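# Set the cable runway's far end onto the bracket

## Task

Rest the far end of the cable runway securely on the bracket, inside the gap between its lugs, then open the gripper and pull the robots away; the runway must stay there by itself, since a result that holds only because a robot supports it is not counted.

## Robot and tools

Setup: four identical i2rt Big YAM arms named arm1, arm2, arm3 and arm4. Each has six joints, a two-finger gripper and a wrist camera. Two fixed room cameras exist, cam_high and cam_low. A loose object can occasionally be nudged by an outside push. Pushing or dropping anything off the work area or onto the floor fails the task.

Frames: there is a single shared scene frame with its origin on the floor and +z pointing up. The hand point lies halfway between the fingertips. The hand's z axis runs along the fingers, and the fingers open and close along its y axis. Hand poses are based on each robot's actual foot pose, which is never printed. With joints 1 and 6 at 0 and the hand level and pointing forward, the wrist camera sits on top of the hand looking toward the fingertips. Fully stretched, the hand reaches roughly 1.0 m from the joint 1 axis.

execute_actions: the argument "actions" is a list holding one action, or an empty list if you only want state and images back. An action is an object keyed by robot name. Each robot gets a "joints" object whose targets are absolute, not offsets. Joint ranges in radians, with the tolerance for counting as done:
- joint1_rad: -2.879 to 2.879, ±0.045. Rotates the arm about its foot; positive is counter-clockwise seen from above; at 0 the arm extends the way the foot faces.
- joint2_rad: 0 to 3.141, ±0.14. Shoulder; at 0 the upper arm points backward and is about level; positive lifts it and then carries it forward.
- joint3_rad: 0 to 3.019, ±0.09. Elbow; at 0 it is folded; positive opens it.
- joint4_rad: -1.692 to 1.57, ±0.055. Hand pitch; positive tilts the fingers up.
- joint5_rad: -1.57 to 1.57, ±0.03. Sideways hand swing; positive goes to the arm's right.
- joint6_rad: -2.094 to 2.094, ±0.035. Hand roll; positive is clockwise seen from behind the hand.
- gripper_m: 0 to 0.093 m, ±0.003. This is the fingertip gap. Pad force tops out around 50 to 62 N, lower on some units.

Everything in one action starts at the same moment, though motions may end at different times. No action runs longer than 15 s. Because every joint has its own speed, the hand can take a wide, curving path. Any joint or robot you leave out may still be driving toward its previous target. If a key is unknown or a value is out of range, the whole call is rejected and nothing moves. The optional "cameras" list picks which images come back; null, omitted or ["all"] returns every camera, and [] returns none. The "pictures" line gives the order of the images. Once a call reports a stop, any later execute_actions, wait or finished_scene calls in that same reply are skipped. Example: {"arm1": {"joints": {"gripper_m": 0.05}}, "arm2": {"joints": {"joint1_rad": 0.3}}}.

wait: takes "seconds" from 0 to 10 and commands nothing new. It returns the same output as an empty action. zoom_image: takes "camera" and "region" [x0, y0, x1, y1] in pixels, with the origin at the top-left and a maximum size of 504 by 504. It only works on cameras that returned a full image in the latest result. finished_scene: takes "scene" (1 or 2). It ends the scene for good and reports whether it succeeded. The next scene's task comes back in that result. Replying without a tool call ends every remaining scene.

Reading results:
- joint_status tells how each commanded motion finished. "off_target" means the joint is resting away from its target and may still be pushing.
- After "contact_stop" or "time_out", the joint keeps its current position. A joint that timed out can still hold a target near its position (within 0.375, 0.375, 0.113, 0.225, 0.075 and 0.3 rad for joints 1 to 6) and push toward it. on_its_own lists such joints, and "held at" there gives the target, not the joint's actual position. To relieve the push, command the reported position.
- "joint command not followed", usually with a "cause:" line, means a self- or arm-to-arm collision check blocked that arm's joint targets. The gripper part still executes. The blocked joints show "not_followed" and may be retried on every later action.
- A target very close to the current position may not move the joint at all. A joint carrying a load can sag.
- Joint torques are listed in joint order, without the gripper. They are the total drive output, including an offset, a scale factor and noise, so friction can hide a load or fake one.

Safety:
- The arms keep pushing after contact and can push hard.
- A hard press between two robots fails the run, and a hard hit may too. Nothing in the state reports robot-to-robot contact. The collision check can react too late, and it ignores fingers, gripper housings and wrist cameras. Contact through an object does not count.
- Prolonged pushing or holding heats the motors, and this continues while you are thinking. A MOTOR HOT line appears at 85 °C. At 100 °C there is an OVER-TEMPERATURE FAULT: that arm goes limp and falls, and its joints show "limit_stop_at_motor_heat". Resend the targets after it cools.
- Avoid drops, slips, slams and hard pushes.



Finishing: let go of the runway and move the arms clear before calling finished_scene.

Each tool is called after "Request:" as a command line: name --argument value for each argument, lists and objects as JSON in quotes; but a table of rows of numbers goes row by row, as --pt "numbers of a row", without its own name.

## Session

Request:
execute_actions --actions '[]'

Scene clock: 0.00 s.
Joint torques (N m, as the arm reports them, + toward a larger angle): no reading
Motor temperatures (°C, as the motors report them): arm1=[31 29 32 32 28 30] | arm2=[28 31 29 29 30 31] | arm3=[30 32 36 27 29 30] | arm4=[31 33 32 31 29 32]
arm1.joint_positions: joint1_rad=+0.152 joint2_rad=+0.502 joint3_rad=+1.440 joint4_rad=-1.467 joint5_rad=+0.188 joint6_rad=+0.360 gripper_m=+0.094
arm1.joint_status: not commanded
arm1.hand: x=-0.9698 y=-0.3211 z=+1.3922 quat_wxyz=(-0.346, +0.458, -0.734, -0.363) (m; scene frame)
arm2.joint_positions: joint1_rad=+0.033 joint2_rad=+0.544 joint3_rad=+1.332 joint4_rad=-1.298 joint5_rad=+0.252 joint6_rad=+0.033 gripper_m=+0.095
arm2.joint_status: not commanded
arm2.hand: x=-0.3608 y=+0.3124 z=+1.3007 quat_wxyz=(-0.268, -0.681, -0.522, +0.438) (m; scene frame)
arm3.joint_positions: joint1_rad=+0.018 joint2_rad=+0.655 joint3_rad=+1.348 joint4_rad=-1.451 joint5_rad=-0.133 joint6_rad=-0.365 gripper_m=+0.095
arm3.joint_status: not commanded
arm3.hand: x=+0.5523 y=-0.3201 z=+1.3019 quat_wxyz=(-0.263, +0.815, -0.415, -0.307) (m; scene frame)
arm4.joint_positions: joint1_rad=-0.290 joint2_rad=+0.423 joint3_rad=+1.325 joint4_rad=-1.514 joint5_rad=+0.031 joint6_rad=-0.468 gripper_m=+0.095
arm4.joint_status: not commanded
arm4.hand: x=+1.1950 y=+0.3588 z=+1.3440 quat_wxyz=(-0.193, -0.529, -0.713, +0.418) (m; scene frame)
pictures: arm1_cam_wrist, arm2_cam_wrist, arm3_cam_wrist, arm4_cam_wrist, cam_high, cam_low
Images, in order (width x height): arm1_cam_wrist 504x504, arm2_cam_wrist 504x504, arm3_cam_wrist 504x504, arm4_cam_wrist 504x504, cam_high 672x504, cam_low 672x504.

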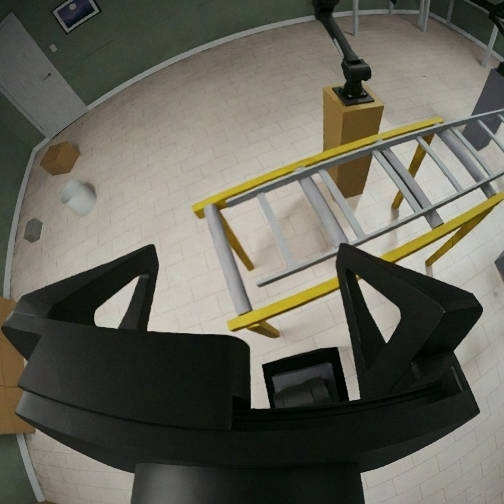

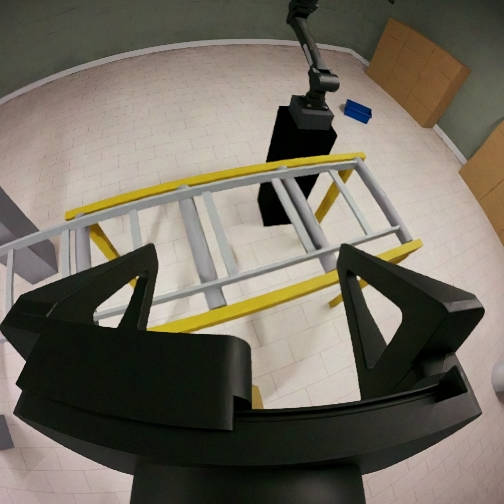

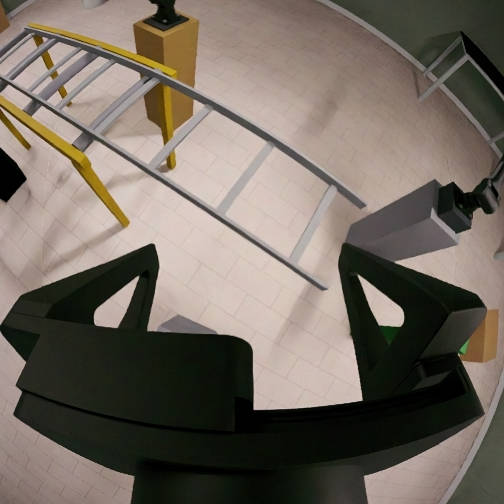

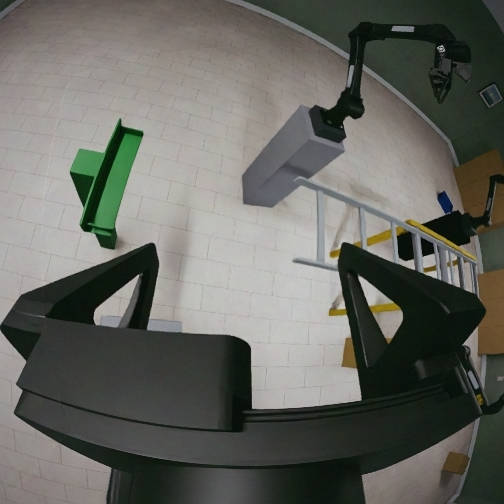

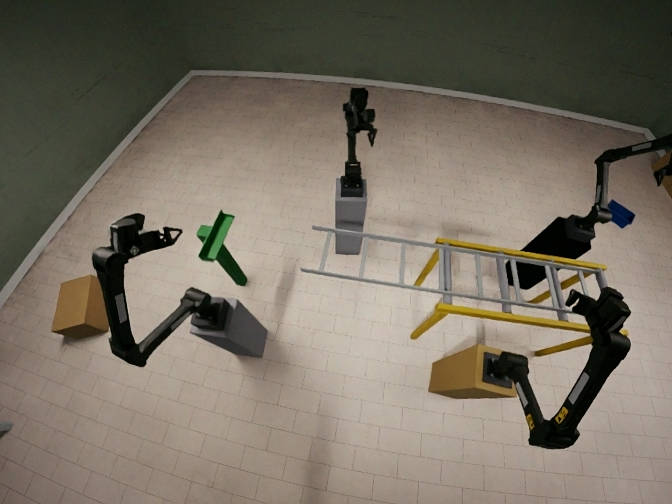

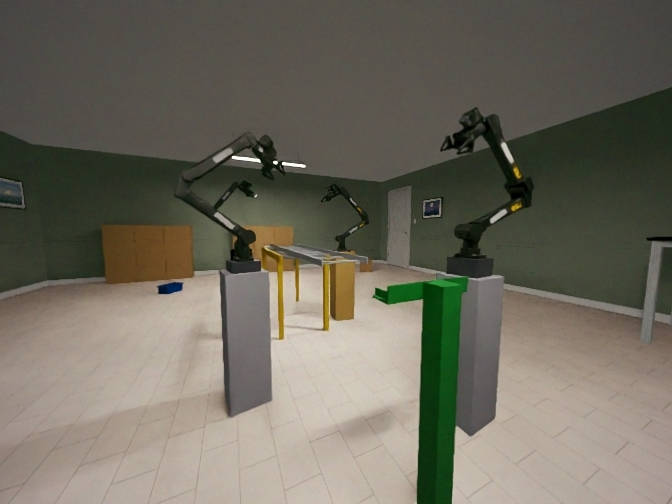

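Request:
execute_actions --actions '[{"arm3":{"joints":{"joint1_rad":-1.18,"joint2_rad":2.15,"joint3_rad":2.33,"joint4_rad":-1.69,"joint5_rad":0,"joint6_rad":0.59}},"arm4":{"joints":{"joint1_rad":-1.01,"joint2_rad":2.18,"joint3_rad":1.995,"joint4_rad":-1.32,"joint5_rad":0,"joint6_rad":-0.91}}}]' --cameras '["arm3_cam_wrist","arm4_cam_wrist","cam_low"]'

Scene clock: 6.93 s.
Joint torques (N m, as the arm reports them, + toward a larger angle): arm1=[ 0.17  3.14  8.67  1.98  0.13 -0.09] | arm2=[-1.14  2.78  9.35  2.25  0.03  0.  ] | arm3=[  0.04 -24.83  13.63  -0.07   0.09  -0.06] | arm4=[ -0.72 -24.72  11.97   0.18   0.01  -0.08]
Motor temperatures (°C, as the motors report them): arm1=[31 29 32 32 28 30] | arm2=[28 31 31 29 30 31] | arm3=[30 32 38 27 28 30] | arm4=[31 34 33 31 29 32]
arm1.joint_positions: joint1_rad=+0.152 joint2_rad=+0.502 joint3_rad=+1.440 joint4_rad=-1.467 joint5_rad=+0.188 joint6_rad=+0.360 gripper_m=+0.094
arm1.joint_status: not commanded
arm1.hand: x=-0.9698 y=-0.3211 z=+1.3922 quat_wxyz=(-0.346, +0.458, -0.734, -0.363) (m; scene frame)
arm2.joint_positions: joint1_rad=+0.033 joint2_rad=+0.544 joint3_rad=+1.332 joint4_rad=-1.298 joint5_rad=+0.252 joint6_rad=+0.033 gripper_m=+0.095
arm2.joint_status: not commanded
arm2.hand: x=-0.3608 y=+0.3124 z=+1.3007 quat_wxyz=(-0.268, -0.681, -0.522, +0.438) (m; scene frame)
arm3.joint_positions: joint1_rad=-1.185 joint2_rad=+2.150 joint3_rad=+2.282 joint4_rad=-1.680 joint5_rad=+0.000 joint6_rad=+0.576 gripper_m=+0.095
arm3.joint_status: all done
arm3.hand: x=+1.1835 y=-0.1776 z=+1.0238 quat_wxyz=(-0.007, +0.000, -1.000, -0.011) (m; scene frame)
arm4.joint_positions: joint1_rad=-1.005 joint2_rad=+2.200 joint3_rad=+1.974 joint4_rad=-1.316 joint5_rad=-0.001 joint6_rad=-0.900 gripper_m=+0.095
arm4.joint_status: all done
arm4.hand: x=+0.6980 y=+0.0667 z=+0.9057 quat_wxyz=(+0.005, -0.699, -0.715, +0.015) (m; scene frame)
pictures: arm3_cam_wrist, arm4_cam_wrist, cam_low
Images, in order (width x height): arm3_cam_wrist 504x504, arm4_cam_wrist 504x504, cam_low 672x504.

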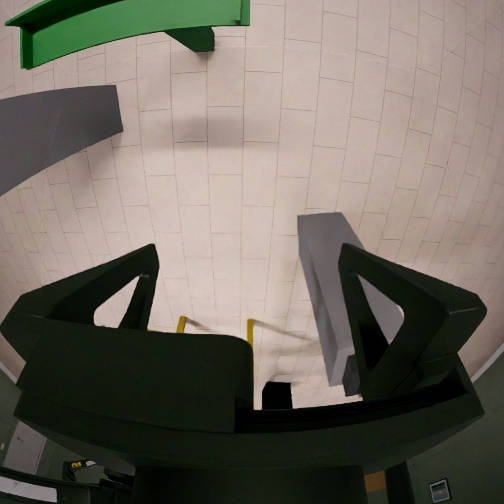

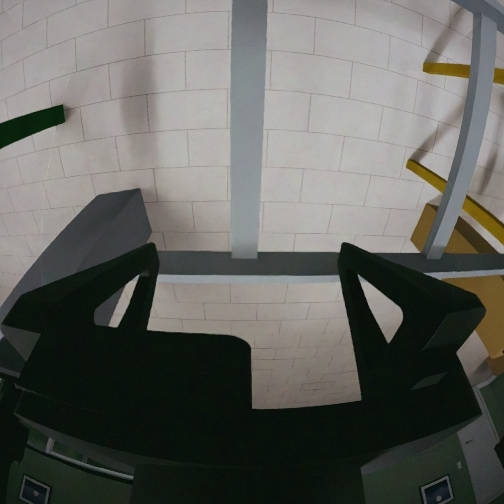

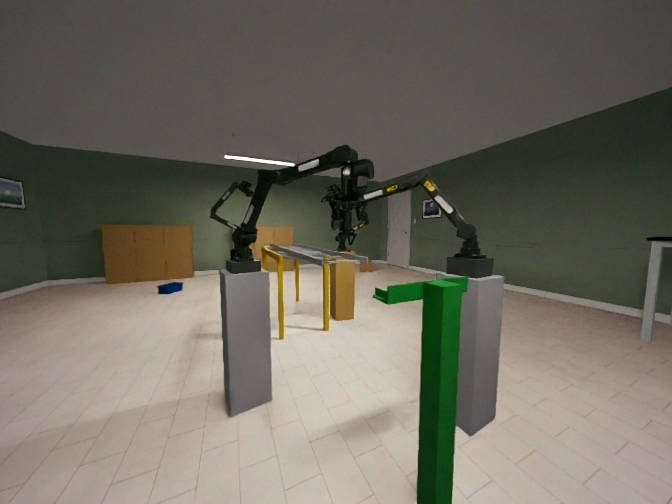

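Request:
execute_actions --actions '[{"arm4":{"joints":{"joint2_rad":2.32,"joint3_rad":1.858,"joint4_rad":-1.09}}}]' --cameras '["arm4_cam_wrist"]'

Scene clock: 11.07 s.
Joint torques (N m, as the arm reports them, + toward a larger angle): arm1=[ 0.2   3.14  8.66  1.99  0.13 -0.09] | arm2=[-1.23  2.87  9.38  2.19  0.02 -0.01] | arm3=[  0.39 -25.09  13.49   0.07   0.01  -0.01] | arm4=[ -0.69 -24.76   9.75   0.73   0.02  -0.06]
Motor temperatures (°C, as the motors report them): arm1=[31 29 33 33 28 30] | arm2=[28 31 31 29 30 31] | arm3=[30 34 40 27 28 30] | arm4=[31 35 33 31 29 32]
arm1.joint_positions: joint1_rad=+0.152 joint2_rad=+0.502 joint3_rad=+1.440 joint4_rad=-1.467 joint5_rad=+0.188 joint6_rad=+0.360 gripper_m=+0.094
arm1.joint_status: not commanded
arm1.hand: x=-0.9698 y=-0.3211 z=+1.3922 quat_wxyz=(-0.346, +0.458, -0.734, -0.363) (m; scene frame)
arm2.joint_positions: joint1_rad=+0.033 joint2_rad=+0.544 joint3_rad=+1.332 joint4_rad=-1.298 joint5_rad=+0.252 joint6_rad=+0.033 gripper_m=+0.095
arm2.joint_status: not commanded
arm2.hand: x=-0.3608 y=+0.3124 z=+1.3007 quat_wxyz=(-0.268, -0.681, -0.522, +0.438) (m; scene frame)
arm3.joint_positions: joint1_rad=-1.185 joint2_rad=+2.150 joint3_rad=+2.282 joint4_rad=-1.680 joint5_rad=+0.000 joint6_rad=+0.576 gripper_m=+0.095
arm3.joint_status: not commanded
arm3.hand: x=+1.1835 y=-0.1776 z=+1.0238 quat_wxyz=(-0.007, +0.000, -1.000, -0.011) (m; scene frame)
arm4.joint_positions: joint1_rad=-1.005 joint2_rad=+2.340 joint3_rad=+1.848 joint4_rad=-1.102 joint5_rad=-0.001 joint6_rad=-0.900 gripper_m=+0.095
arm4.joint_status: all done
arm4.hand: x=+0.7076 y=+0.0760 z=+0.7692 quat_wxyz=(+0.002, -0.699, -0.715, -0.010) (m; scene frame)
pictures: arm4_cam_wrist
Images, in order (width x height): arm4_cam_wrist 504x504.

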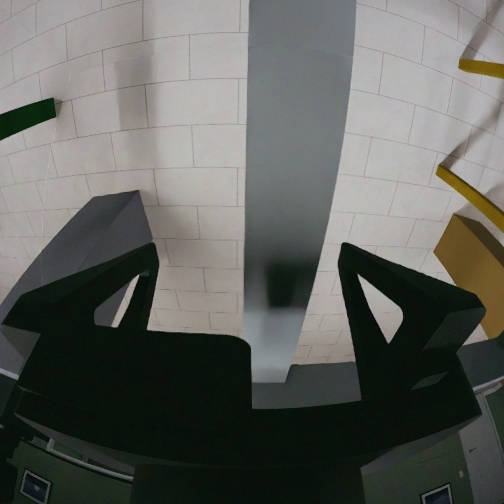

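Request:
execute_actions --actions '[{"arm4":{"joints":{"gripper_m":0}}}]' --cameras '[]'

Request:
execute_actions --actions '[{"arm4":{"joints":{"joint1_rad":-0.87,"joint2_rad":2.075,"joint3_rad":1.45,"joint4_rad":-0.885,"joint6_rad":-0.745,"gripper_m":0}}}]' --cameras '[]'

Request:
execute_actions --actions '[{"arm4":{"joints":{"joint1_rad":-0.69,"joint2_rad":1.895,"joint3_rad":1.20,"joint4_rad":-0.775,"joint6_rad":-0.565,"gripper_m":0}}}]' --cameras '[]'

Request:
execute_actions --actions '[{"arm4":{"joints":{"joint1_rad":-0.475,"joint2_rad":1.77,"joint3_rad":1.05,"joint4_rad":-0.71,"joint6_rad":-0.353,"gripper_m":0}}}]' --cameras '["arm3_cam_wrist","cam_high","cam_low"]'

Scene clock: 15.47 s.
Joint torques (N m, as the arm reports them, + toward a larger angle): arm1=[ 0.18  3.15  8.66  1.99  0.13 -0.09] | arm2=[-1.07  2.76  9.36  2.18  0.02 -0.01] | arm3=[  0.22 -24.3   13.38   0.2    0.07   0.  ] | arm4=[ -0.06 -25.04   9.87   0.02   0.06  -0.16]
Motor temperatures (°C, as the motors report them): arm1=[31 29 33 33 28 30] | arm2=[28 31 32 29 30 31] | arm3=[30 35 41 27 28 30] | arm4=[31 35 34 31 29 32]
arm1.joint_positions: joint1_rad=+0.152 joint2_rad=+0.502 joint3_rad=+1.440 joint4_rad=-1.467 joint5_rad=+0.188 joint6_rad=+0.360 gripper_m=+0.094
arm1.joint_status: not commanded
arm1.hand: x=-0.9698 y=-0.3211 z=+1.3922 quat_wxyz=(-0.346, +0.458, -0.734, -0.363) (m; scene frame)
arm2.joint_positions: joint1_rad=+0.033 joint2_rad=+0.544 joint3_rad=+1.332 joint4_rad=-1.298 joint5_rad=+0.252 joint6_rad=+0.033 gripper_m=+0.095
arm2.joint_status: not commanded
arm2.hand: x=-0.3608 y=+0.3124 z=+1.3007 quat_wxyz=(-0.268, -0.681, -0.522, +0.438) (m; scene frame)
arm3.joint_positions: joint1_rad=-1.185 joint2_rad=+2.150 joint3_rad=+2.282 joint4_rad=-1.680 joint5_rad=+0.000 joint6_rad=+0.576 gripper_m=+0.095
arm3.joint_status: not commanded
arm3.hand: x=+1.1835 y=-0.1776 z=+1.0238 quat_wxyz=(-0.007, +0.000, -1.000, -0.011) (m; scene frame)
arm4.joint_positions: joint1_rad=-1.011 joint2_rad=+2.340 joint3_rad=+1.849 joint4_rad=-1.085 joint5_rad=-0.002 joint6_rad=-0.890 gripper_m=+0.024
arm4.joint_status: gripper_m off_target (ended at +0.024, target +0.000)
arm4.hand: x=+0.7017 y=+0.0757 z=+0.7696 quat_wxyz=(+0.003, -0.705, -0.709, -0.001) (m; scene frame)
pictures: none
No camera images: the call's "cameras" was empty. Leave "cameras" out to get every camera's image.

Scene clock: 17.00 s.
Joint torques (N m, as the arm reports them, + toward a larger angle): arm1=[ 0.18  3.16  8.67  1.98  0.13 -0.09] | arm2=[-1.22  2.91  9.41  2.17  0.03 -0.01] | arm3=[  0.02 -25.42  13.61   0.03   0.    -0.05] | arm4=[ -1.46 -23.03  11.97  -0.11   0.06  -0.07]
Motor temperatures (°C, as the motors report them): arm1=[31 29 33 33 28 30] | arm2=[28 31 32 29 30 31] | arm3=[30 35 42 27 28 30] | arm4=[31 36 34 31 29 32]
arm1.joint_positions: joint1_rad=+0.152 joint2_rad=+0.502 joint3_rad=+1.440 joint4_rad=-1.467 joint5_rad=+0.188 joint6_rad=+0.360 gripper_m=+0.094
arm1.joint_status: not commanded
arm1.hand: x=-0.9698 y=-0.3211 z=+1.3922 quat_wxyz=(-0.346, +0.458, -0.734, -0.363) (m; scene frame)
arm2.joint_positions: joint1_rad=+0.033 joint2_rad=+0.544 joint3_rad=+1.332 joint4_rad=-1.298 joint5_rad=+0.252 joint6_rad=+0.033 gripper_m=+0.095
arm2.joint_status: not commanded
arm2.hand: x=-0.3608 y=+0.3124 z=+1.3007 quat_wxyz=(-0.268, -0.681, -0.522, +0.438) (m; scene frame)
arm3.joint_positions: joint1_rad=-1.185 joint2_rad=+2.150 joint3_rad=+2.282 joint4_rad=-1.680 joint5_rad=+0.000 joint6_rad=+0.576 gripper_m=+0.095
arm3.joint_status: not commanded
arm3.hand: x=+1.1835 y=-0.1776 z=+1.0238 quat_wxyz=(-0.007, +0.000, -1.000, -0.011) (m; scene frame)
arm4.joint_positions: joint1_rad=-0.854 joint2_rad=+2.122 joint3_rad=+1.405 joint4_rad=-0.880 joint5_rad=-0.001 joint6_rad=-0.733 gripper_m=+0.024
arm4.joint_status: gripper_m off_target (ended at +0.024, target +0.000); the others done
arm4.hand: x=+0.8470 y=+0.0824 z=+0.7604 quat_wxyz=(+0.004, -0.705, -0.709, -0.011) (m; scene frame)
pictures: none
No camera images: the call's "cameras" was empty. Leave "cameras" out to get every camera's image.

Scene clock: 18.53 s.
Joint torques (N m, as the arm reports them, + toward a larger angle): arm1=[ 0.19  3.13  8.66  1.98  0.13 -0.09] | arm2=[-1.17  2.96  9.41  2.2   0.02  0.  ] | arm3=[  0.01 -24.38  13.41   0.25  -0.01   0.02] | arm4=[ -0.9  -23.65  11.81  -0.25   0.15   0.  ]
Motor temperatures (°C, as the motors report them): arm1=[31 29 33 33 28 30] | arm2=[28 31 32 29 30 31] | arm3=[30 35 42 27 28 30] | arm4=[31 36 34 31 29 32]
arm1.joint_positions: joint1_rad=+0.152 joint2_rad=+0.502 joint3_rad=+1.440 joint4_rad=-1.467 joint5_rad=+0.188 joint6_rad=+0.360 gripper_m=+0.094
arm1.joint_status: not commanded
arm1.hand: x=-0.9698 y=-0.3211 z=+1.3922 quat_wxyz=(-0.346, +0.458, -0.734, -0.363) (m; scene frame)
arm2.joint_positions: joint1_rad=+0.033 joint2_rad=+0.544 joint3_rad=+1.332 joint4_rad=-1.298 joint5_rad=+0.252 joint6_rad=+0.033 gripper_m=+0.095
arm2.joint_status: not commanded
arm2.hand: x=-0.3608 y=+0.3124 z=+1.3007 quat_wxyz=(-0.268, -0.681, -0.522, +0.438) (m; scene frame)
arm3.joint_positions: joint1_rad=-1.185 joint2_rad=+2.150 joint3_rad=+2.282 joint4_rad=-1.680 joint5_rad=+0.000 joint6_rad=+0.576 gripper_m=+0.095
arm3.joint_status: not commanded
arm3.hand: x=+1.1835 y=-0.1776 z=+1.0238 quat_wxyz=(-0.007, +0.000, -1.000, -0.011) (m; scene frame)
arm4.joint_positions: joint1_rad=-0.679 joint2_rad=+1.982 joint3_rad=+1.148 joint4_rad=-0.763 joint5_rad=-0.003 joint6_rad=-0.560 gripper_m=+0.024
arm4.joint_status: gripper_m off_target (ended at +0.024, target +0.000); the others done
arm4.hand: x=+0.9648 y=+0.0870 z=+0.7602 quat_wxyz=(+0.005, -0.704, -0.710, -0.012) (m; scene frame)
pictures: none
No camera images: the call's "cameras" was empty. Leave "cameras" out to get every camera's image.

Scene clock: 20.07 s.
Joint torques (N m, as the arm reports them, + toward a larger angle): arm1=[ 0.18  3.14  8.67  1.99  0.13 -0.09] | arm2=[-1.07  2.87  9.4   2.19  0.03  0.  ] | arm3=[  0.03 -24.89  13.5    0.23  -0.01   0.01] | arm4=[ -0.82 -24.27  10.99  -0.24   0.07  -0.09]
Motor temperatures (°C, as the motors report them): arm1=[31 29 34 33 28 30] | arm2=[28 31 32 29 30 31] | arm3=[30 36 43 27 28 30] | arm4=[31 36 34 31 29 32]
arm1.joint_positions: joint1_rad=+0.152 joint2_rad=+0.502 joint3_rad=+1.440 joint4_rad=-1.467 joint5_rad=+0.188 joint6_rad=+0.360 gripper_m=+0.094
arm1.joint_status: not commanded
arm1.hand: x=-0.9698 y=-0.3211 z=+1.3922 quat_wxyz=(-0.346, +0.458, -0.734, -0.363) (m; scene frame)
arm2.joint_positions: joint1_rad=+0.033 joint2_rad=+0.544 joint3_rad=+1.332 joint4_rad=-1.298 joint5_rad=+0.252 joint6_rad=+0.033 gripper_m=+0.095
arm2.joint_status: not commanded
arm2.hand: x=-0.3608 y=+0.3124 z=+1.3007 quat_wxyz=(-0.268, -0.681, -0.522, +0.438) (m; scene frame)
arm3.joint_positions: joint1_rad=-1.185 joint2_rad=+2.150 joint3_rad=+2.282 joint4_rad=-1.680 joint5_rad=+0.000 joint6_rad=+0.576 gripper_m=+0.095
arm3.joint_status: not commanded
arm3.hand: x=+1.1835 y=-0.1776 z=+1.0238 quat_wxyz=(-0.007, +0.000, -1.000, -0.011) (m; scene frame)
arm4.joint_positions: joint1_rad=-0.466 joint2_rad=+1.889 joint3_rad=+1.003 joint4_rad=-0.696 joint5_rad=-0.001 joint6_rad=-0.340 gripper_m=+0.024
arm4.joint_status: gripper_m off_target (ended at +0.024, target +0.000); the others done
arm4.hand: x=+1.0717 y=+0.0820 z=+0.7651 quat_wxyz=(+0.006, -0.707, -0.707, -0.004) (m; scene frame)
pictures: arm3_cam_wrist, cam_high, cam_low
Images, in order (width x height): arm3_cam_wrist 504x504, cam_high 672x504, cam_low 672x504.

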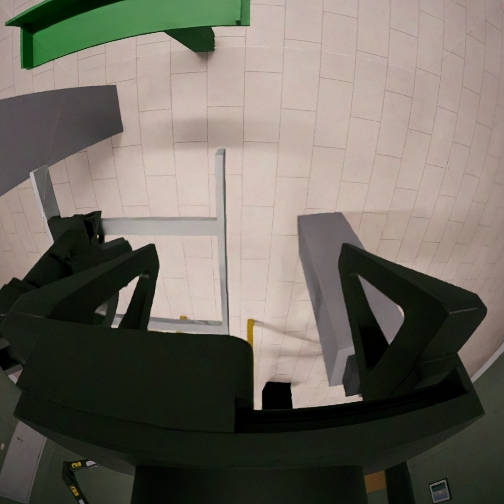

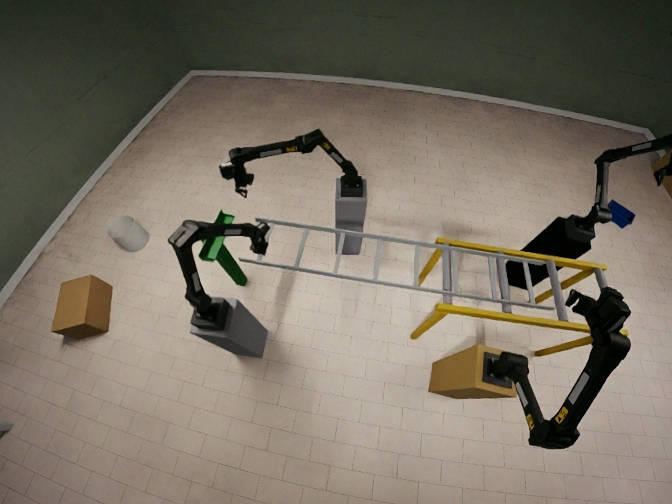

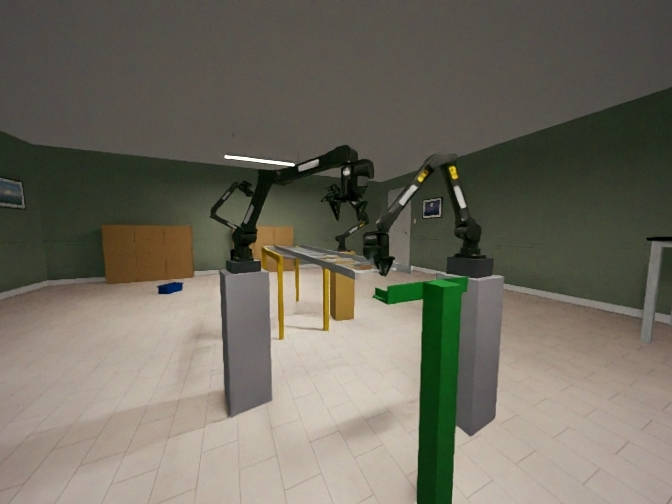

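Request:
zoom_image --camera "arm3_cam_wrist" --region '[170, 0, 330, 250]'

Region (170, 0, 330, 250) of arm3_cam_wrist's 504x504 image, scaled by 2.016, with more detail than that image has; it fills the left 323 columns of this view, and the rest is white.

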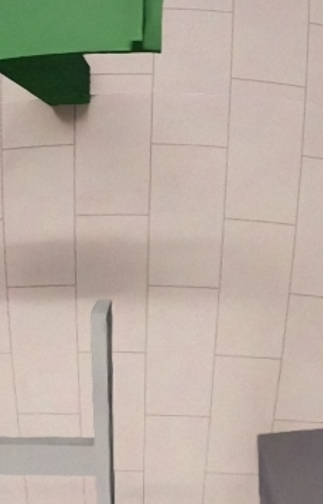

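Request:
execute_actions --actions '[{"arm3":{"joints":{"joint1_rad":-0.172,"joint2_rad":1.655,"joint3_rad":1.148,"joint4_rad":-1.04,"joint6_rad":0.005}}}]' --cameras '["arm3_cam_wrist"]'

Request:
execute_actions --actions '[{"arm3":{"joints":{"joint2_rad":1.83,"joint3_rad":1.045,"joint4_rad":-0.77}}}]' --cameras '["arm3_cam_wrist"]'

Scene clock: 26.37 s.
Joint torques (N m, as the arm reports them, + toward a larger angle): arm1=[ 0.21  3.16  8.67  1.98  0.13 -0.09] | arm2=[-1.17  2.8   9.4   2.23  0.03  0.  ] | arm3=[  0.1  -15.12   8.56   0.9    0.1   -0.25] | arm4=[ -1.02 -24.14  10.98  -0.34   0.07  -0.09]
Motor temperatures (°C, as the motors report them): arm1=[31 29 34 33 28 30] | arm2=[28 31 32 29 30 31] | arm3=[30 36 43 27 28 30] | arm4=[31 37 34 31 29 32]
arm1.joint_positions: joint1_rad=+0.152 joint2_rad=+0.502 joint3_rad=+1.440 joint4_rad=-1.467 joint5_rad=+0.188 joint6_rad=+0.360 gripper_m=+0.094
arm1.joint_status: not commanded
arm1.hand: x=-0.9698 y=-0.3211 z=+1.3922 quat_wxyz=(-0.346, +0.458, -0.734, -0.363) (m; scene frame)
arm2.joint_positions: joint1_rad=+0.033 joint2_rad=+0.544 joint3_rad=+1.332 joint4_rad=-1.298 joint5_rad=+0.252 joint6_rad=+0.033 gripper_m=+0.095
arm2.joint_status: not commanded
arm2.hand: x=-0.3608 y=+0.3124 z=+1.3007 quat_wxyz=(-0.268, -0.681, -0.522, +0.438) (m; scene frame)
arm3.joint_positions: joint1_rad=-0.176 joint2_rad=+1.662 joint3_rad=+1.150 joint4_rad=-1.051 joint5_rad=-0.002 joint6_rad=+0.019 gripper_m=+0.095
arm3.joint_status: all done
arm3.hand: x=+0.6140 y=-0.0819 z=+0.8813 quat_wxyz=(-0.003, +0.705, -0.709, -0.009) (m; scene frame)
arm4.joint_positions: joint1_rad=-0.466 joint2_rad=+1.889 joint3_rad=+1.003 joint4_rad=-0.696 joint5_rad=-0.001 joint6_rad=-0.340 gripper_m=+0.024
arm4.joint_status: not commanded
arm4.hand: x=+1.0717 y=+0.0820 z=+0.7651 quat_wxyz=(+0.006, -0.707, -0.707, -0.004) (m; scene frame)
pictures: arm3_cam_wrist
Images, in order (width x height): arm3_cam_wrist 504x504.

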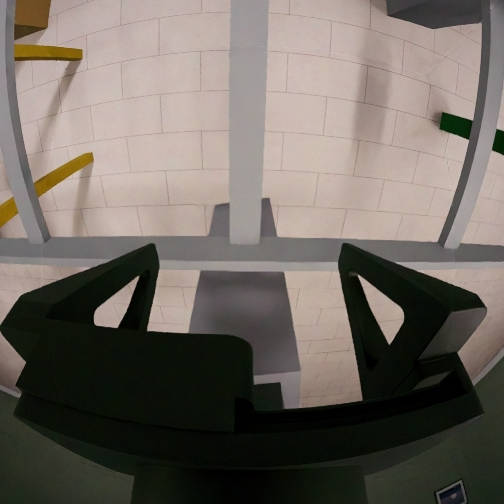

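Scene clock: 27.40 s.
Joint torques (N m, as the arm reports them, + toward a larger angle): arm1=[ 0.22  3.13  8.66  1.98  0.13 -0.09] | arm2=[-1.23  2.68  9.34  2.17  0.02 -0.01] | arm3=[ -0.92 -16.47   7.15   0.92   0.06  -0.27] | arm4=[ -0.82 -24.05  11.    -0.27   0.07  -0.09]
Motor temperatures (°C, as the motors report them): arm1=[31 29 34 33 28 30] | arm2=[28 31 32 29 30 31] | arm3=[30 36 43 27 28 30] | arm4=[31 37 34 31 29 32]
arm1.joint_positions: joint1_rad=+0.152 joint2_rad=+0.502 joint3_rad=+1.440 joint4_rad=-1.467 joint5_rad=+0.188 joint6_rad=+0.360 gripper_m=+0.094
arm1.joint_status: not commanded
arm1.hand: x=-0.9698 y=-0.3211 z=+1.3922 quat_wxyz=(-0.346, +0.458, -0.734, -0.363) (m; scene frame)
arm2.joint_positions: joint1_rad=+0.033 joint2_rad=+0.544 joint3_rad=+1.332 joint4_rad=-1.298 joint5_rad=+0.252 joint6_rad=+0.033 gripper_m=+0.095
arm2.joint_status: not commanded
arm2.hand: x=-0.3608 y=+0.3124 z=+1.3007 quat_wxyz=(-0.268, -0.681, -0.522, +0.438) (m; scene frame)
arm3.joint_positions: joint1_rad=-0.176 joint2_rad=+1.836 joint3_rad=+1.044 joint4_rad=-0.781 joint5_rad=-0.002 joint6_rad=+0.019 gripper_m=+0.095
arm3.joint_status: all done
arm3.hand: x=+0.6135 y=-0.0852 z=+0.7734 quat_wxyz=(+0.000, +0.705, -0.709, -0.005) (m; scene frame)
arm4.joint_positions: joint1_rad=-0.466 joint2_rad=+1.889 joint3_rad=+1.003 joint4_rad=-0.696 joint5_rad=-0.001 joint6_rad=-0.340 gripper_m=+0.024
arm4.joint_status: not commanded
arm4.hand: x=+1.0717 y=+0.0820 z=+0.7651 quat_wxyz=(+0.006, -0.707, -0.707, -0.004) (m; scene frame)
pictures: arm3_cam_wrist
Images, in order (width x height): arm3_cam_wrist 504x504.

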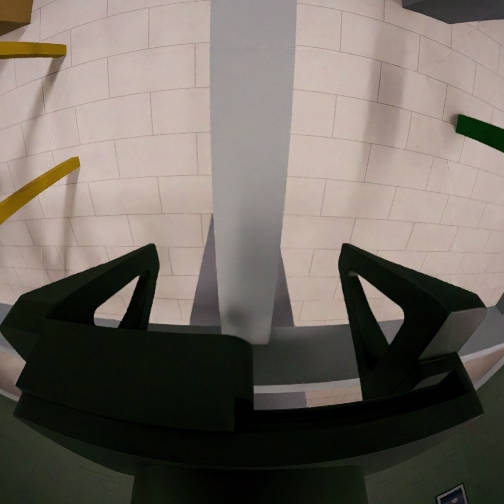

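Request:
execute_actions --actions '[{"arm3":{"joints":{"gripper_m":0}}}]' --cameras '[]'

Request:
execute_actions --actions '[{"arm3":{"joints":{"joint1_rad":-0.45,"joint2_rad":1.78,"joint3_rad":1.16,"joint4_rad":-0.84,"joint6_rad":-0.27,"gripper_m":0}},"arm4":{"joints":{"joint1_rad":-0.18,"joint2_rad":1.70,"joint3_rad":0.945,"joint4_rad":-0.675,"joint6_rad":-0.065,"gripper_m":0}}}]' --cameras '["cam_high","cam_low"]'

Request:
zoom_image --camera "cam_low" --region '[350, 255, 450, 315]'

Scene clock: 32.17 s.
Joint torques (N m, as the arm reports them, + toward a larger angle): arm1=[ 0.19  3.13  8.66  1.98  0.13 -0.09] | arm2=[-1.15  2.87  9.38  2.2   0.03  0.  ] | arm3=[  0.08 -16.55   7.22   0.88   0.18  -0.31] | arm4=[ -0.67 -24.42  10.95  -0.33   0.11  -0.1 ]
Motor temperatures (°C, as the motors report them): arm1=[31 29 34 33 28 30] | arm2=[28 31 33 29 30 31] | arm3=[30 36 42 27 28 30] | arm4=[31 37 35 31 29 32]
arm1.joint_positions: joint1_rad=+0.152 joint2_rad=+0.502 joint3_rad=+1.440 joint4_rad=-1.467 joint5_rad=+0.188 joint6_rad=+0.360 gripper_m=+0.094
arm1.joint_status: not commanded
arm1.hand: x=-0.9698 y=-0.3211 z=+1.3922 quat_wxyz=(-0.346, +0.458, -0.734, -0.363) (m; scene frame)
arm2.joint_positions: joint1_rad=+0.033 joint2_rad=+0.544 joint3_rad=+1.332 joint4_rad=-1.298 joint5_rad=+0.252 joint6_rad=+0.033 gripper_m=+0.095
arm2.joint_status: not commanded
arm2.hand: x=-0.3608 y=+0.3124 z=+1.3007 quat_wxyz=(-0.268, -0.681, -0.522, +0.438) (m; scene frame)
arm3.joint_positions: joint1_rad=-0.176 joint2_rad=+1.836 joint3_rad=+1.044 joint4_rad=-0.779 joint5_rad=-0.005 joint6_rad=+0.025 gripper_m=+0.025
arm3.joint_status: gripper_m off_target (ended at +0.025, target +0.000)
arm3.hand: x=+0.6128 y=-0.0848 z=+0.7734 quat_wxyz=(+0.001, +0.703, -0.711, -0.007) (m; scene frame)
arm4.joint_positions: joint1_rad=-0.466 joint2_rad=+1.889 joint3_rad=+1.003 joint4_rad=-0.696 joint5_rad=-0.002 joint6_rad=-0.340 gripper_m=+0.024
arm4.joint_status: not commanded
arm4.hand: x=+1.0719 y=+0.0819 z=+0.7651 quat_wxyz=(+0.005, -0.707, -0.707, -0.004) (m; scene frame)
pictures: none
No camera images: the call's "cameras" was empty. Leave "cameras" out to get every camera's image.

Scene clock: 33.67 s.
Joint torques (N m, as the arm reports them, + toward a larger angle): arm1=[ 0.17  3.16  8.66  1.98  0.13 -0.09] | arm2=[-1.14  2.78  9.4   2.21  0.02 -0.01] | arm3=[ -0.33 -21.66  12.2   -0.06  -0.07  -0.37] | arm4=[ -0.16 -22.13   9.44  -0.16   0.46  -0.09]
Motor temperatures (°C, as the motors report them): arm1=[31 29 34 33 28 30] | arm2=[28 31 33 29 30 31] | arm3=[30 36 42 27 28 30] | arm4=[31 37 35 31 29 32]
arm1.joint_positions: joint1_rad=+0.152 joint2_rad=+0.502 joint3_rad=+1.440 joint4_rad=-1.467 joint5_rad=+0.188 joint6_rad=+0.360 gripper_m=+0.094
arm1.joint_status: not commanded
arm1.hand: x=-0.9698 y=-0.3211 z=+1.3922 quat_wxyz=(-0.346, +0.458, -0.734, -0.363) (m; scene frame)
arm2.joint_positions: joint1_rad=+0.033 joint2_rad=+0.544 joint3_rad=+1.332 joint4_rad=-1.298 joint5_rad=+0.252 joint6_rad=+0.033 gripper_m=+0.095
arm2.joint_status: not commanded
arm2.hand: x=-0.3608 y=+0.3124 z=+1.3007 quat_wxyz=(-0.268, -0.681, -0.522, +0.438) (m; scene frame)
arm3.joint_positions: joint1_rad=-0.451 joint2_rad=+1.843 joint3_rad=+1.098 joint4_rad=-0.822 joint5_rad=+0.000 joint6_rad=-0.248 gripper_m=+0.025
arm3.joint_status: gripper_m off_target (ended at +0.025, target +0.000); the others done
arm3.hand: x=+0.7416 y=-0.0852 z=+0.7842 quat_wxyz=(-0.003, +0.703, -0.711, -0.006) (m; scene frame)
arm4.joint_positions: joint1_rad=-0.178 joint2_rad=+1.808 joint3_rad=+0.913 joint4_rad=-0.664 joint5_rad=-0.010 joint6_rad=-0.052 gripper_m=+0.024
arm4.joint_status: gripper_m off_target (ended at +0.024, target +0.000); the others done
arm4.hand: x=+1.1992 y=+0.0821 z=+0.7755 quat_wxyz=(-0.004, -0.707, -0.707, +0.002) (m; scene frame)
pictures: cam_high, cam_low
Images, in order (width x height): cam_high 672x504, cam_low 672x504.

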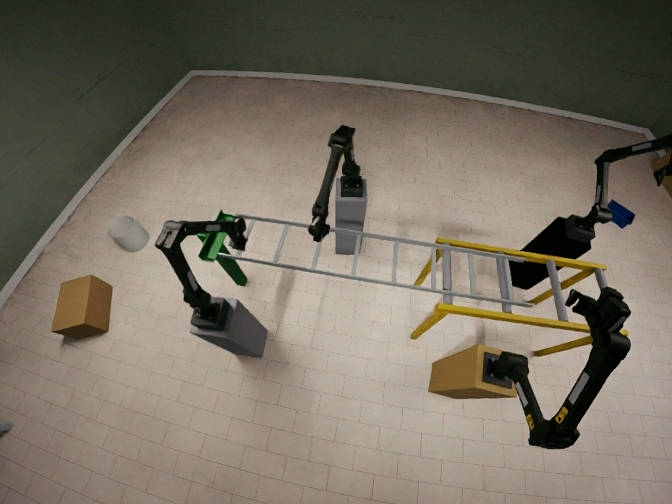

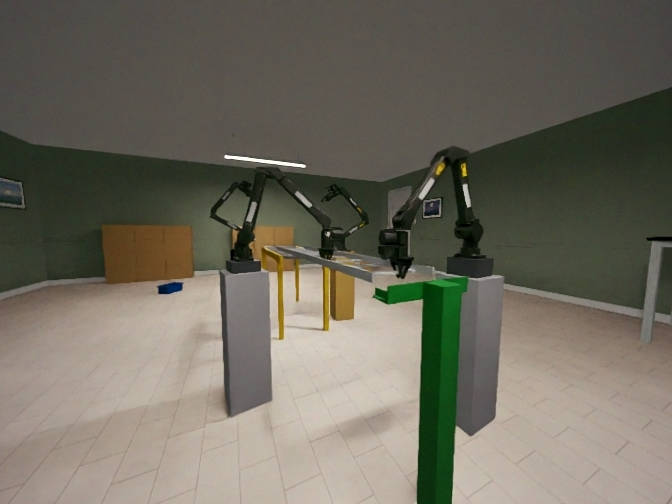

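Region (350, 255, 450, 315) of cam_low's 672x504 image, scaled by 5.040, with more detail than that image has; it fills the top 302 rows of this view, and the rest is white.

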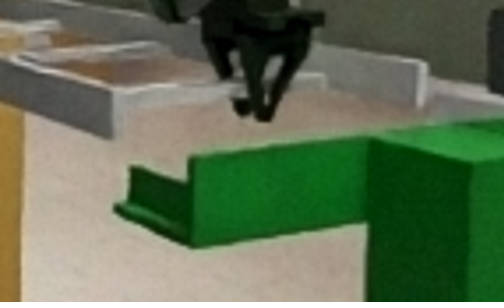

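Request:
execute_actions --actions '[{"arm3":{"joints":{"joint1_rad":-0.572,"joint2_rad":1.815,"joint3_rad":1.225,"joint4_rad":-0.865,"joint6_rad":-0.39,"gripper_m":0}},"arm4":{"joints":{"joint1_rad":-0.033,"joint2_rad":1.69,"joint3_rad":0.95,"joint6_rad":0.085,"gripper_m":0}}}]' --cameras '["arm4_cam_wrist","cam_high","cam_low"]'

Request:
zoom_image --camera "cam_low" --region '[350, 255, 450, 315]'

Request:
zoom_image --camera "cam_high" --region '[160, 180, 300, 290]'

Scene clock: 37.07 s.
Joint torques (N m, as the arm reports them, + toward a larger angle): arm1=[ 0.18  3.14  8.67  1.99  0.13 -0.09] | arm2=[-1.18  2.82  9.37  2.18  0.03  0.  ] | arm3=[ -0.57 -22.52  12.87  -0.59   0.03  -0.27] | arm4=[ -0.65 -22.87  10.01  -0.19   0.45  -0.11]
Motor temperatures (°C, as the motors report them): arm1=[31 29 34 33 28 30] | arm2=[28 31 33 29 30 31] | arm3=[30 36 43 27 28 30] | arm4=[31 37 35 31 29 32]
arm1.joint_positions: joint1_rad=+0.152 joint2_rad=+0.502 joint3_rad=+1.440 joint4_rad=-1.467 joint5_rad=+0.188 joint6_rad=+0.360 gripper_m=+0.094
arm1.joint_status: not commanded
arm1.hand: x=-0.9698 y=-0.3211 z=+1.3922 quat_wxyz=(-0.346, +0.458, -0.734, -0.363) (m; scene frame)
arm2.joint_positions: joint1_rad=+0.033 joint2_rad=+0.544 joint3_rad=+1.332 joint4_rad=-1.298 joint5_rad=+0.252 joint6_rad=+0.033 gripper_m=+0.095
arm2.joint_status: not commanded
arm2.hand: x=-0.3608 y=+0.3124 z=+1.3007 quat_wxyz=(-0.268, -0.681, -0.522, +0.438) (m; scene frame)
arm3.joint_positions: joint1_rad=-0.579 joint2_rad=+1.880 joint3_rad=+1.158 joint4_rad=-0.838 joint5_rad=-0.002 joint6_rad=-0.377 gripper_m=+0.025
arm3.joint_status: gripper_m off_target (ended at +0.025, target +0.000); the others done
arm3.hand: x=+0.8063 y=-0.0855 z=+0.7842 quat_wxyz=(-0.006, +0.703, -0.712, -0.008) (m; scene frame)
arm4.joint_positions: joint1_rad=-0.025 joint2_rad=+1.808 joint3_rad=+0.912 joint4_rad=-0.662 joint5_rad=-0.009 joint6_rad=+0.101 gripper_m=+0.024
arm4.joint_status: gripper_m off_target (ended at +0.024, target +0.000); the others done
arm4.hand: x=+1.2632 y=+0.0837 z=+0.7750 quat_wxyz=(-0.004, -0.707, -0.708, +0.002) (m; scene frame)
pictures: arm4_cam_wrist, cam_high, cam_low
Images, in order (width x height): arm4_cam_wrist 504x504, cam_high 672x504, cam_low 672x504.

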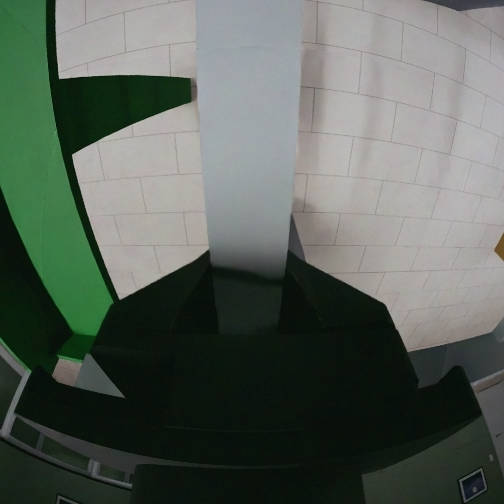

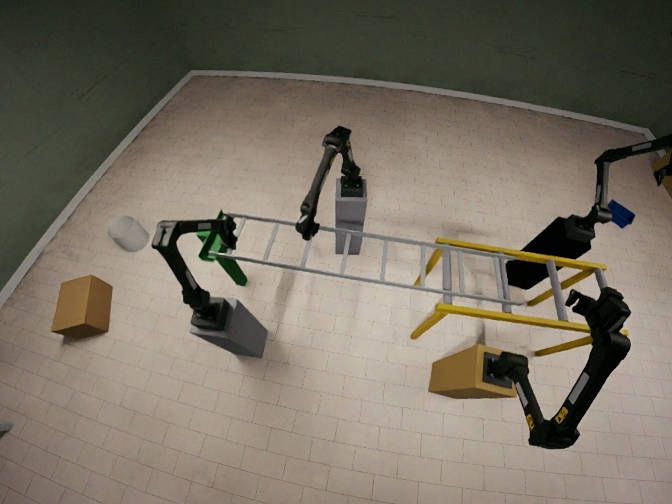

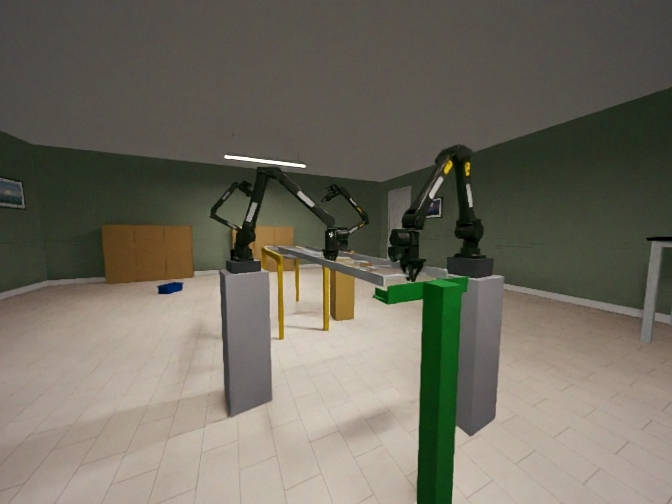

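Region (350, 255, 450, 315) of cam_low's 672x504 image, scaled by 5.040, with more detail than that image has; it fills the top 302 rows of this view, and the rest is white.

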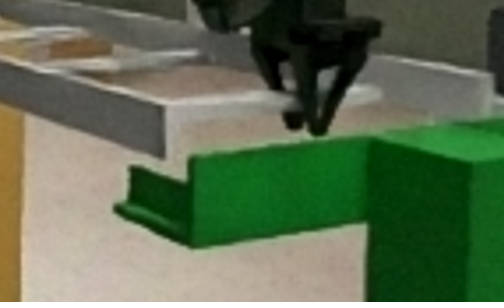

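Region (160, 180, 300, 290) of cam_high's 672x504 image, scaled by 3.600, with more detail than that image has; it fills the top 396 rows of this view, and the rest is white.

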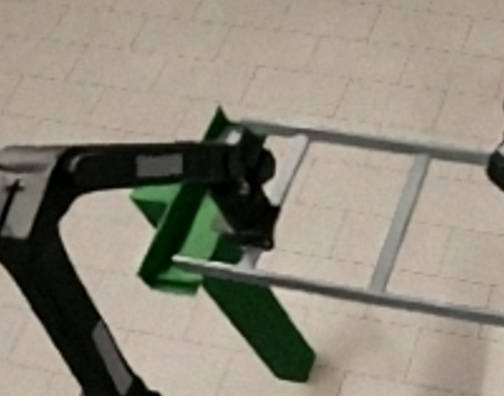

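Request:
execute_actions --actions '[{"arm3":{"joints":{"joint1_rad":-0.642,"joint2_rad":1.88,"joint3_rad":1.27,"joint6_rad":-0.46,"gripper_m":0}},"arm4":{"joints":{"joint1_rad":0.057,"joint2_rad":1.78,"joint3_rad":0.98,"joint4_rad":-0.665,"joint6_rad":0.172,"gripper_m":0}}}]' --cameras '["arm4_cam_wrist","cam_low"]'

Request:
zoom_image --camera "cam_low" --region '[350, 255, 450, 315]'

Scene clock: 41.47 s.
Joint torques (N m, as the arm reports them, + toward a larger angle): arm1=[ 0.19  3.15  8.66  1.99  0.13 -0.09] | arm2=[-1.27  2.88  9.37  2.2   0.03  0.  ] | arm3=[ -0.18 -22.75  12.7   -0.61   0.2   -0.33] | arm4=[  0.25 -19.87  11.59  -0.67   0.17  -0.04]
Motor temperatures (°C, as the motors report them): arm1=[31 29 34 33 28 30] | arm2=[28 31 33 29 30 31] | arm3=[30 37 43 27 28 30] | arm4=[31 37 35 31 29 32]
arm1.joint_positions: joint1_rad=+0.152 joint2_rad=+0.502 joint3_rad=+1.440 joint4_rad=-1.467 joint5_rad=+0.188 joint6_rad=+0.360 gripper_m=+0.094
arm1.joint_status: not commanded
arm1.hand: x=-0.9698 y=-0.3211 z=+1.3922 quat_wxyz=(-0.346, +0.458, -0.734, -0.363) (m; scene frame)
arm2.joint_positions: joint1_rad=+0.033 joint2_rad=+0.544 joint3_rad=+1.332 joint4_rad=-1.298 joint5_rad=+0.252 joint6_rad=+0.033 gripper_m=+0.095
arm2.joint_status: not commanded
arm2.hand: x=-0.3608 y=+0.3124 z=+1.3007 quat_wxyz=(-0.268, -0.681, -0.522, +0.438) (m; scene frame)
arm3.joint_positions: joint1_rad=-0.640 joint2_rad=+1.930 joint3_rad=+1.203 joint4_rad=-0.841 joint5_rad=-0.007 joint6_rad=-0.435 gripper_m=+0.025
arm3.joint_status: gripper_m off_target (ended at +0.025, target +0.000); the others done
arm3.hand: x=+0.8387 y=-0.0850 z=+0.7731 quat_wxyz=(-0.002, +0.702, -0.712, -0.009) (m; scene frame)
arm4.joint_positions: joint1_rad=+0.053 joint2_rad=+1.852 joint3_rad=+0.922 joint4_rad=-0.642 joint5_rad=-0.002 joint6_rad=+0.178 gripper_m=+0.024
arm4.joint_status: gripper_m off_target (ended at +0.024, target +0.000); the others done
arm4.hand: x=+1.2948 y=+0.0868 z=+0.7596 quat_wxyz=(+0.003, -0.706, -0.708, +0.000) (m; scene frame)
pictures: arm4_cam_wrist, cam_low
Images, in order (width x height): arm4_cam_wrist 504x504, cam_low 672x504.

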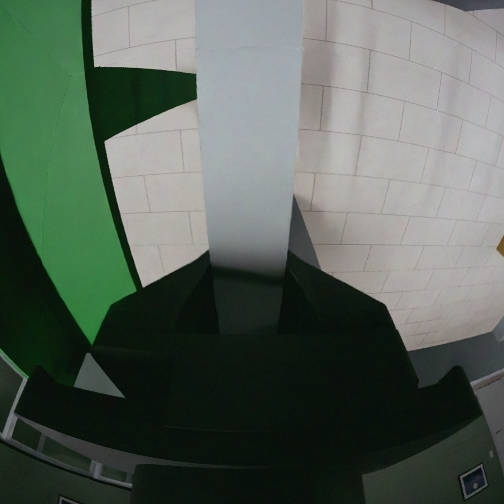

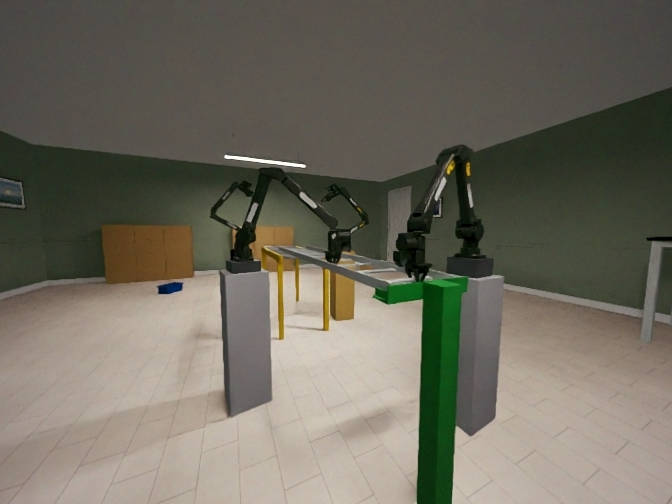

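Region (350, 255, 450, 315) of cam_low's 672x504 image, scaled by 5.040, with more detail than that image has; it fills the top 302 rows of this view, and the rest is white.

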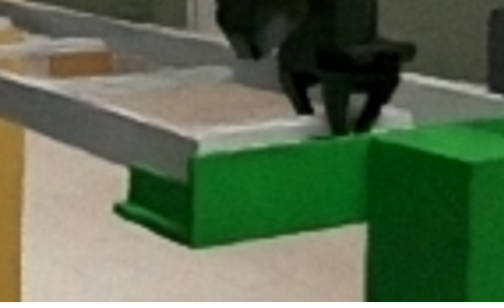

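Request:
execute_actions --actions '[{"arm3":{"joints":{"joint1_rad":-0.677,"joint2_rad":1.925,"joint3_rad":1.29,"joint4_rad":-0.85,"joint6_rad":-0.49,"gripper_m":0}},"arm4":{"joints":{"joint1_rad":0.10,"joint2_rad":1.83,"joint3_rad":1.0,"joint4_rad":-0.635,"joint6_rad":0.215,"gripper_m":0}}}]' --cameras '["arm4_cam_wrist","cam_low"]'

Request:
zoom_image --camera "cam_low" --region '[350, 255, 450, 315]'

Scene clock: 44.00 s.
Joint torques (N m, as the arm reports them, + toward a larger angle): arm1=[ 0.19  3.15  8.67  1.99  0.13 -0.09] | arm2=[-1.04  2.69  9.37  2.19  0.03 -0.01] | arm3=[ -2.07 -21.77  12.8    0.11   0.26  -0.4 ] | arm4=[  0.83 -19.16  12.19  -0.15  -0.01   0.03]
Motor temperatures (°C, as the motors report them): arm1=[31 29 34 33 28 30] | arm2=[28 31 33 29 30 31] | arm3=[30 37 44 27 28 30] | arm4=[31 37 35 31 29 32]
arm1.joint_positions: joint1_rad=+0.152 joint2_rad=+0.502 joint3_rad=+1.440 joint4_rad=-1.467 joint5_rad=+0.188 joint6_rad=+0.360 gripper_m=+0.094
arm1.joint_status: not commanded
arm1.hand: x=-0.9698 y=-0.3211 z=+1.3922 quat_wxyz=(-0.346, +0.458, -0.734, -0.363) (m; scene frame)
arm2.joint_positions: joint1_rad=+0.033 joint2_rad=+0.544 joint3_rad=+1.332 joint4_rad=-1.298 joint5_rad=+0.252 joint6_rad=+0.033 gripper_m=+0.095
arm2.joint_status: not commanded
arm2.hand: x=-0.3608 y=+0.3124 z=+1.3007 quat_wxyz=(-0.268, -0.681, -0.522, +0.438) (m; scene frame)
arm3.joint_positions: joint1_rad=-0.666 joint2_rad=+1.958 joint3_rad=+1.221 joint4_rad=-0.836 joint5_rad=-0.009 joint6_rad=-0.461 gripper_m=+0.025
arm3.joint_status: gripper_m off_target (ended at +0.025, target +0.000); the others done
arm3.hand: x=+0.8526 y=-0.0857 z=+0.7646 quat_wxyz=(+0.001, +0.702, -0.712, -0.009) (m; scene frame)
arm4.joint_positions: joint1_rad=+0.088 joint2_rad=+1.888 joint3_rad=+0.934 joint4_rad=-0.623 joint5_rad=+0.003 joint6_rad=+0.214 gripper_m=+0.024
arm4.joint_status: gripper_m off_target (ended at +0.024, target +0.000); the others done
arm4.hand: x=+1.3087 y=+0.0863 z=+0.7475 quat_wxyz=(+0.008, -0.707, -0.707, +0.001) (m; scene frame)
pictures: arm4_cam_wrist, cam_low
Images, in order (width x height): arm4_cam_wrist 504x504, cam_low 672x504.

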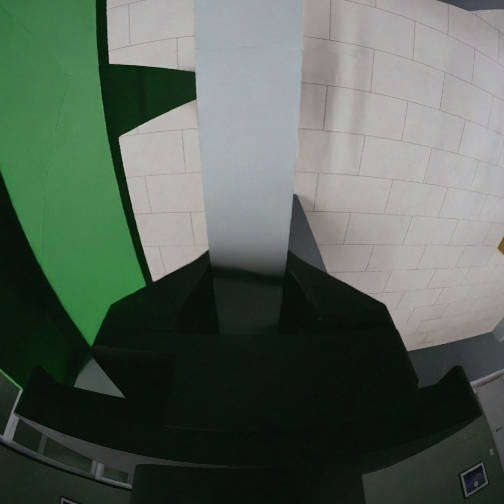

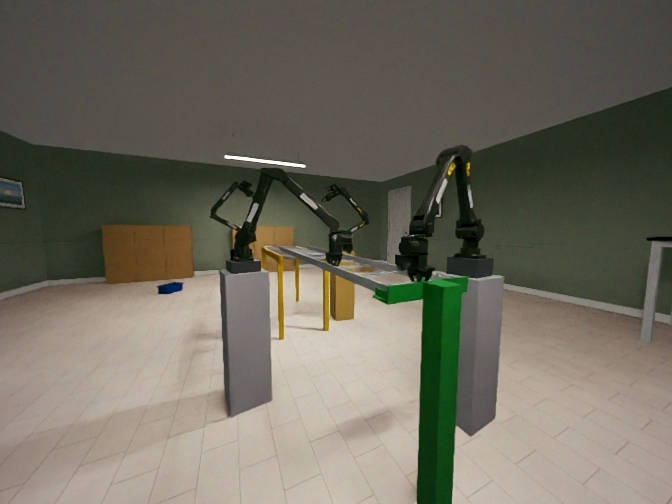

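Region (350, 255, 450, 315) of cam_low's 672x504 image, scaled by 5.040, with more detail than that image has; it fills the top 302 rows of this view, and the rest is white.

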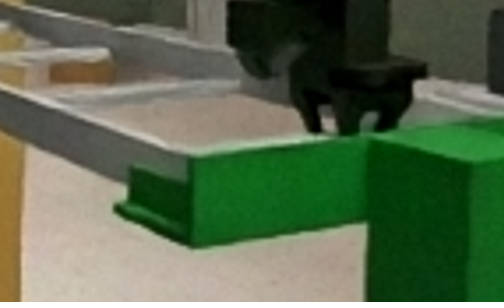

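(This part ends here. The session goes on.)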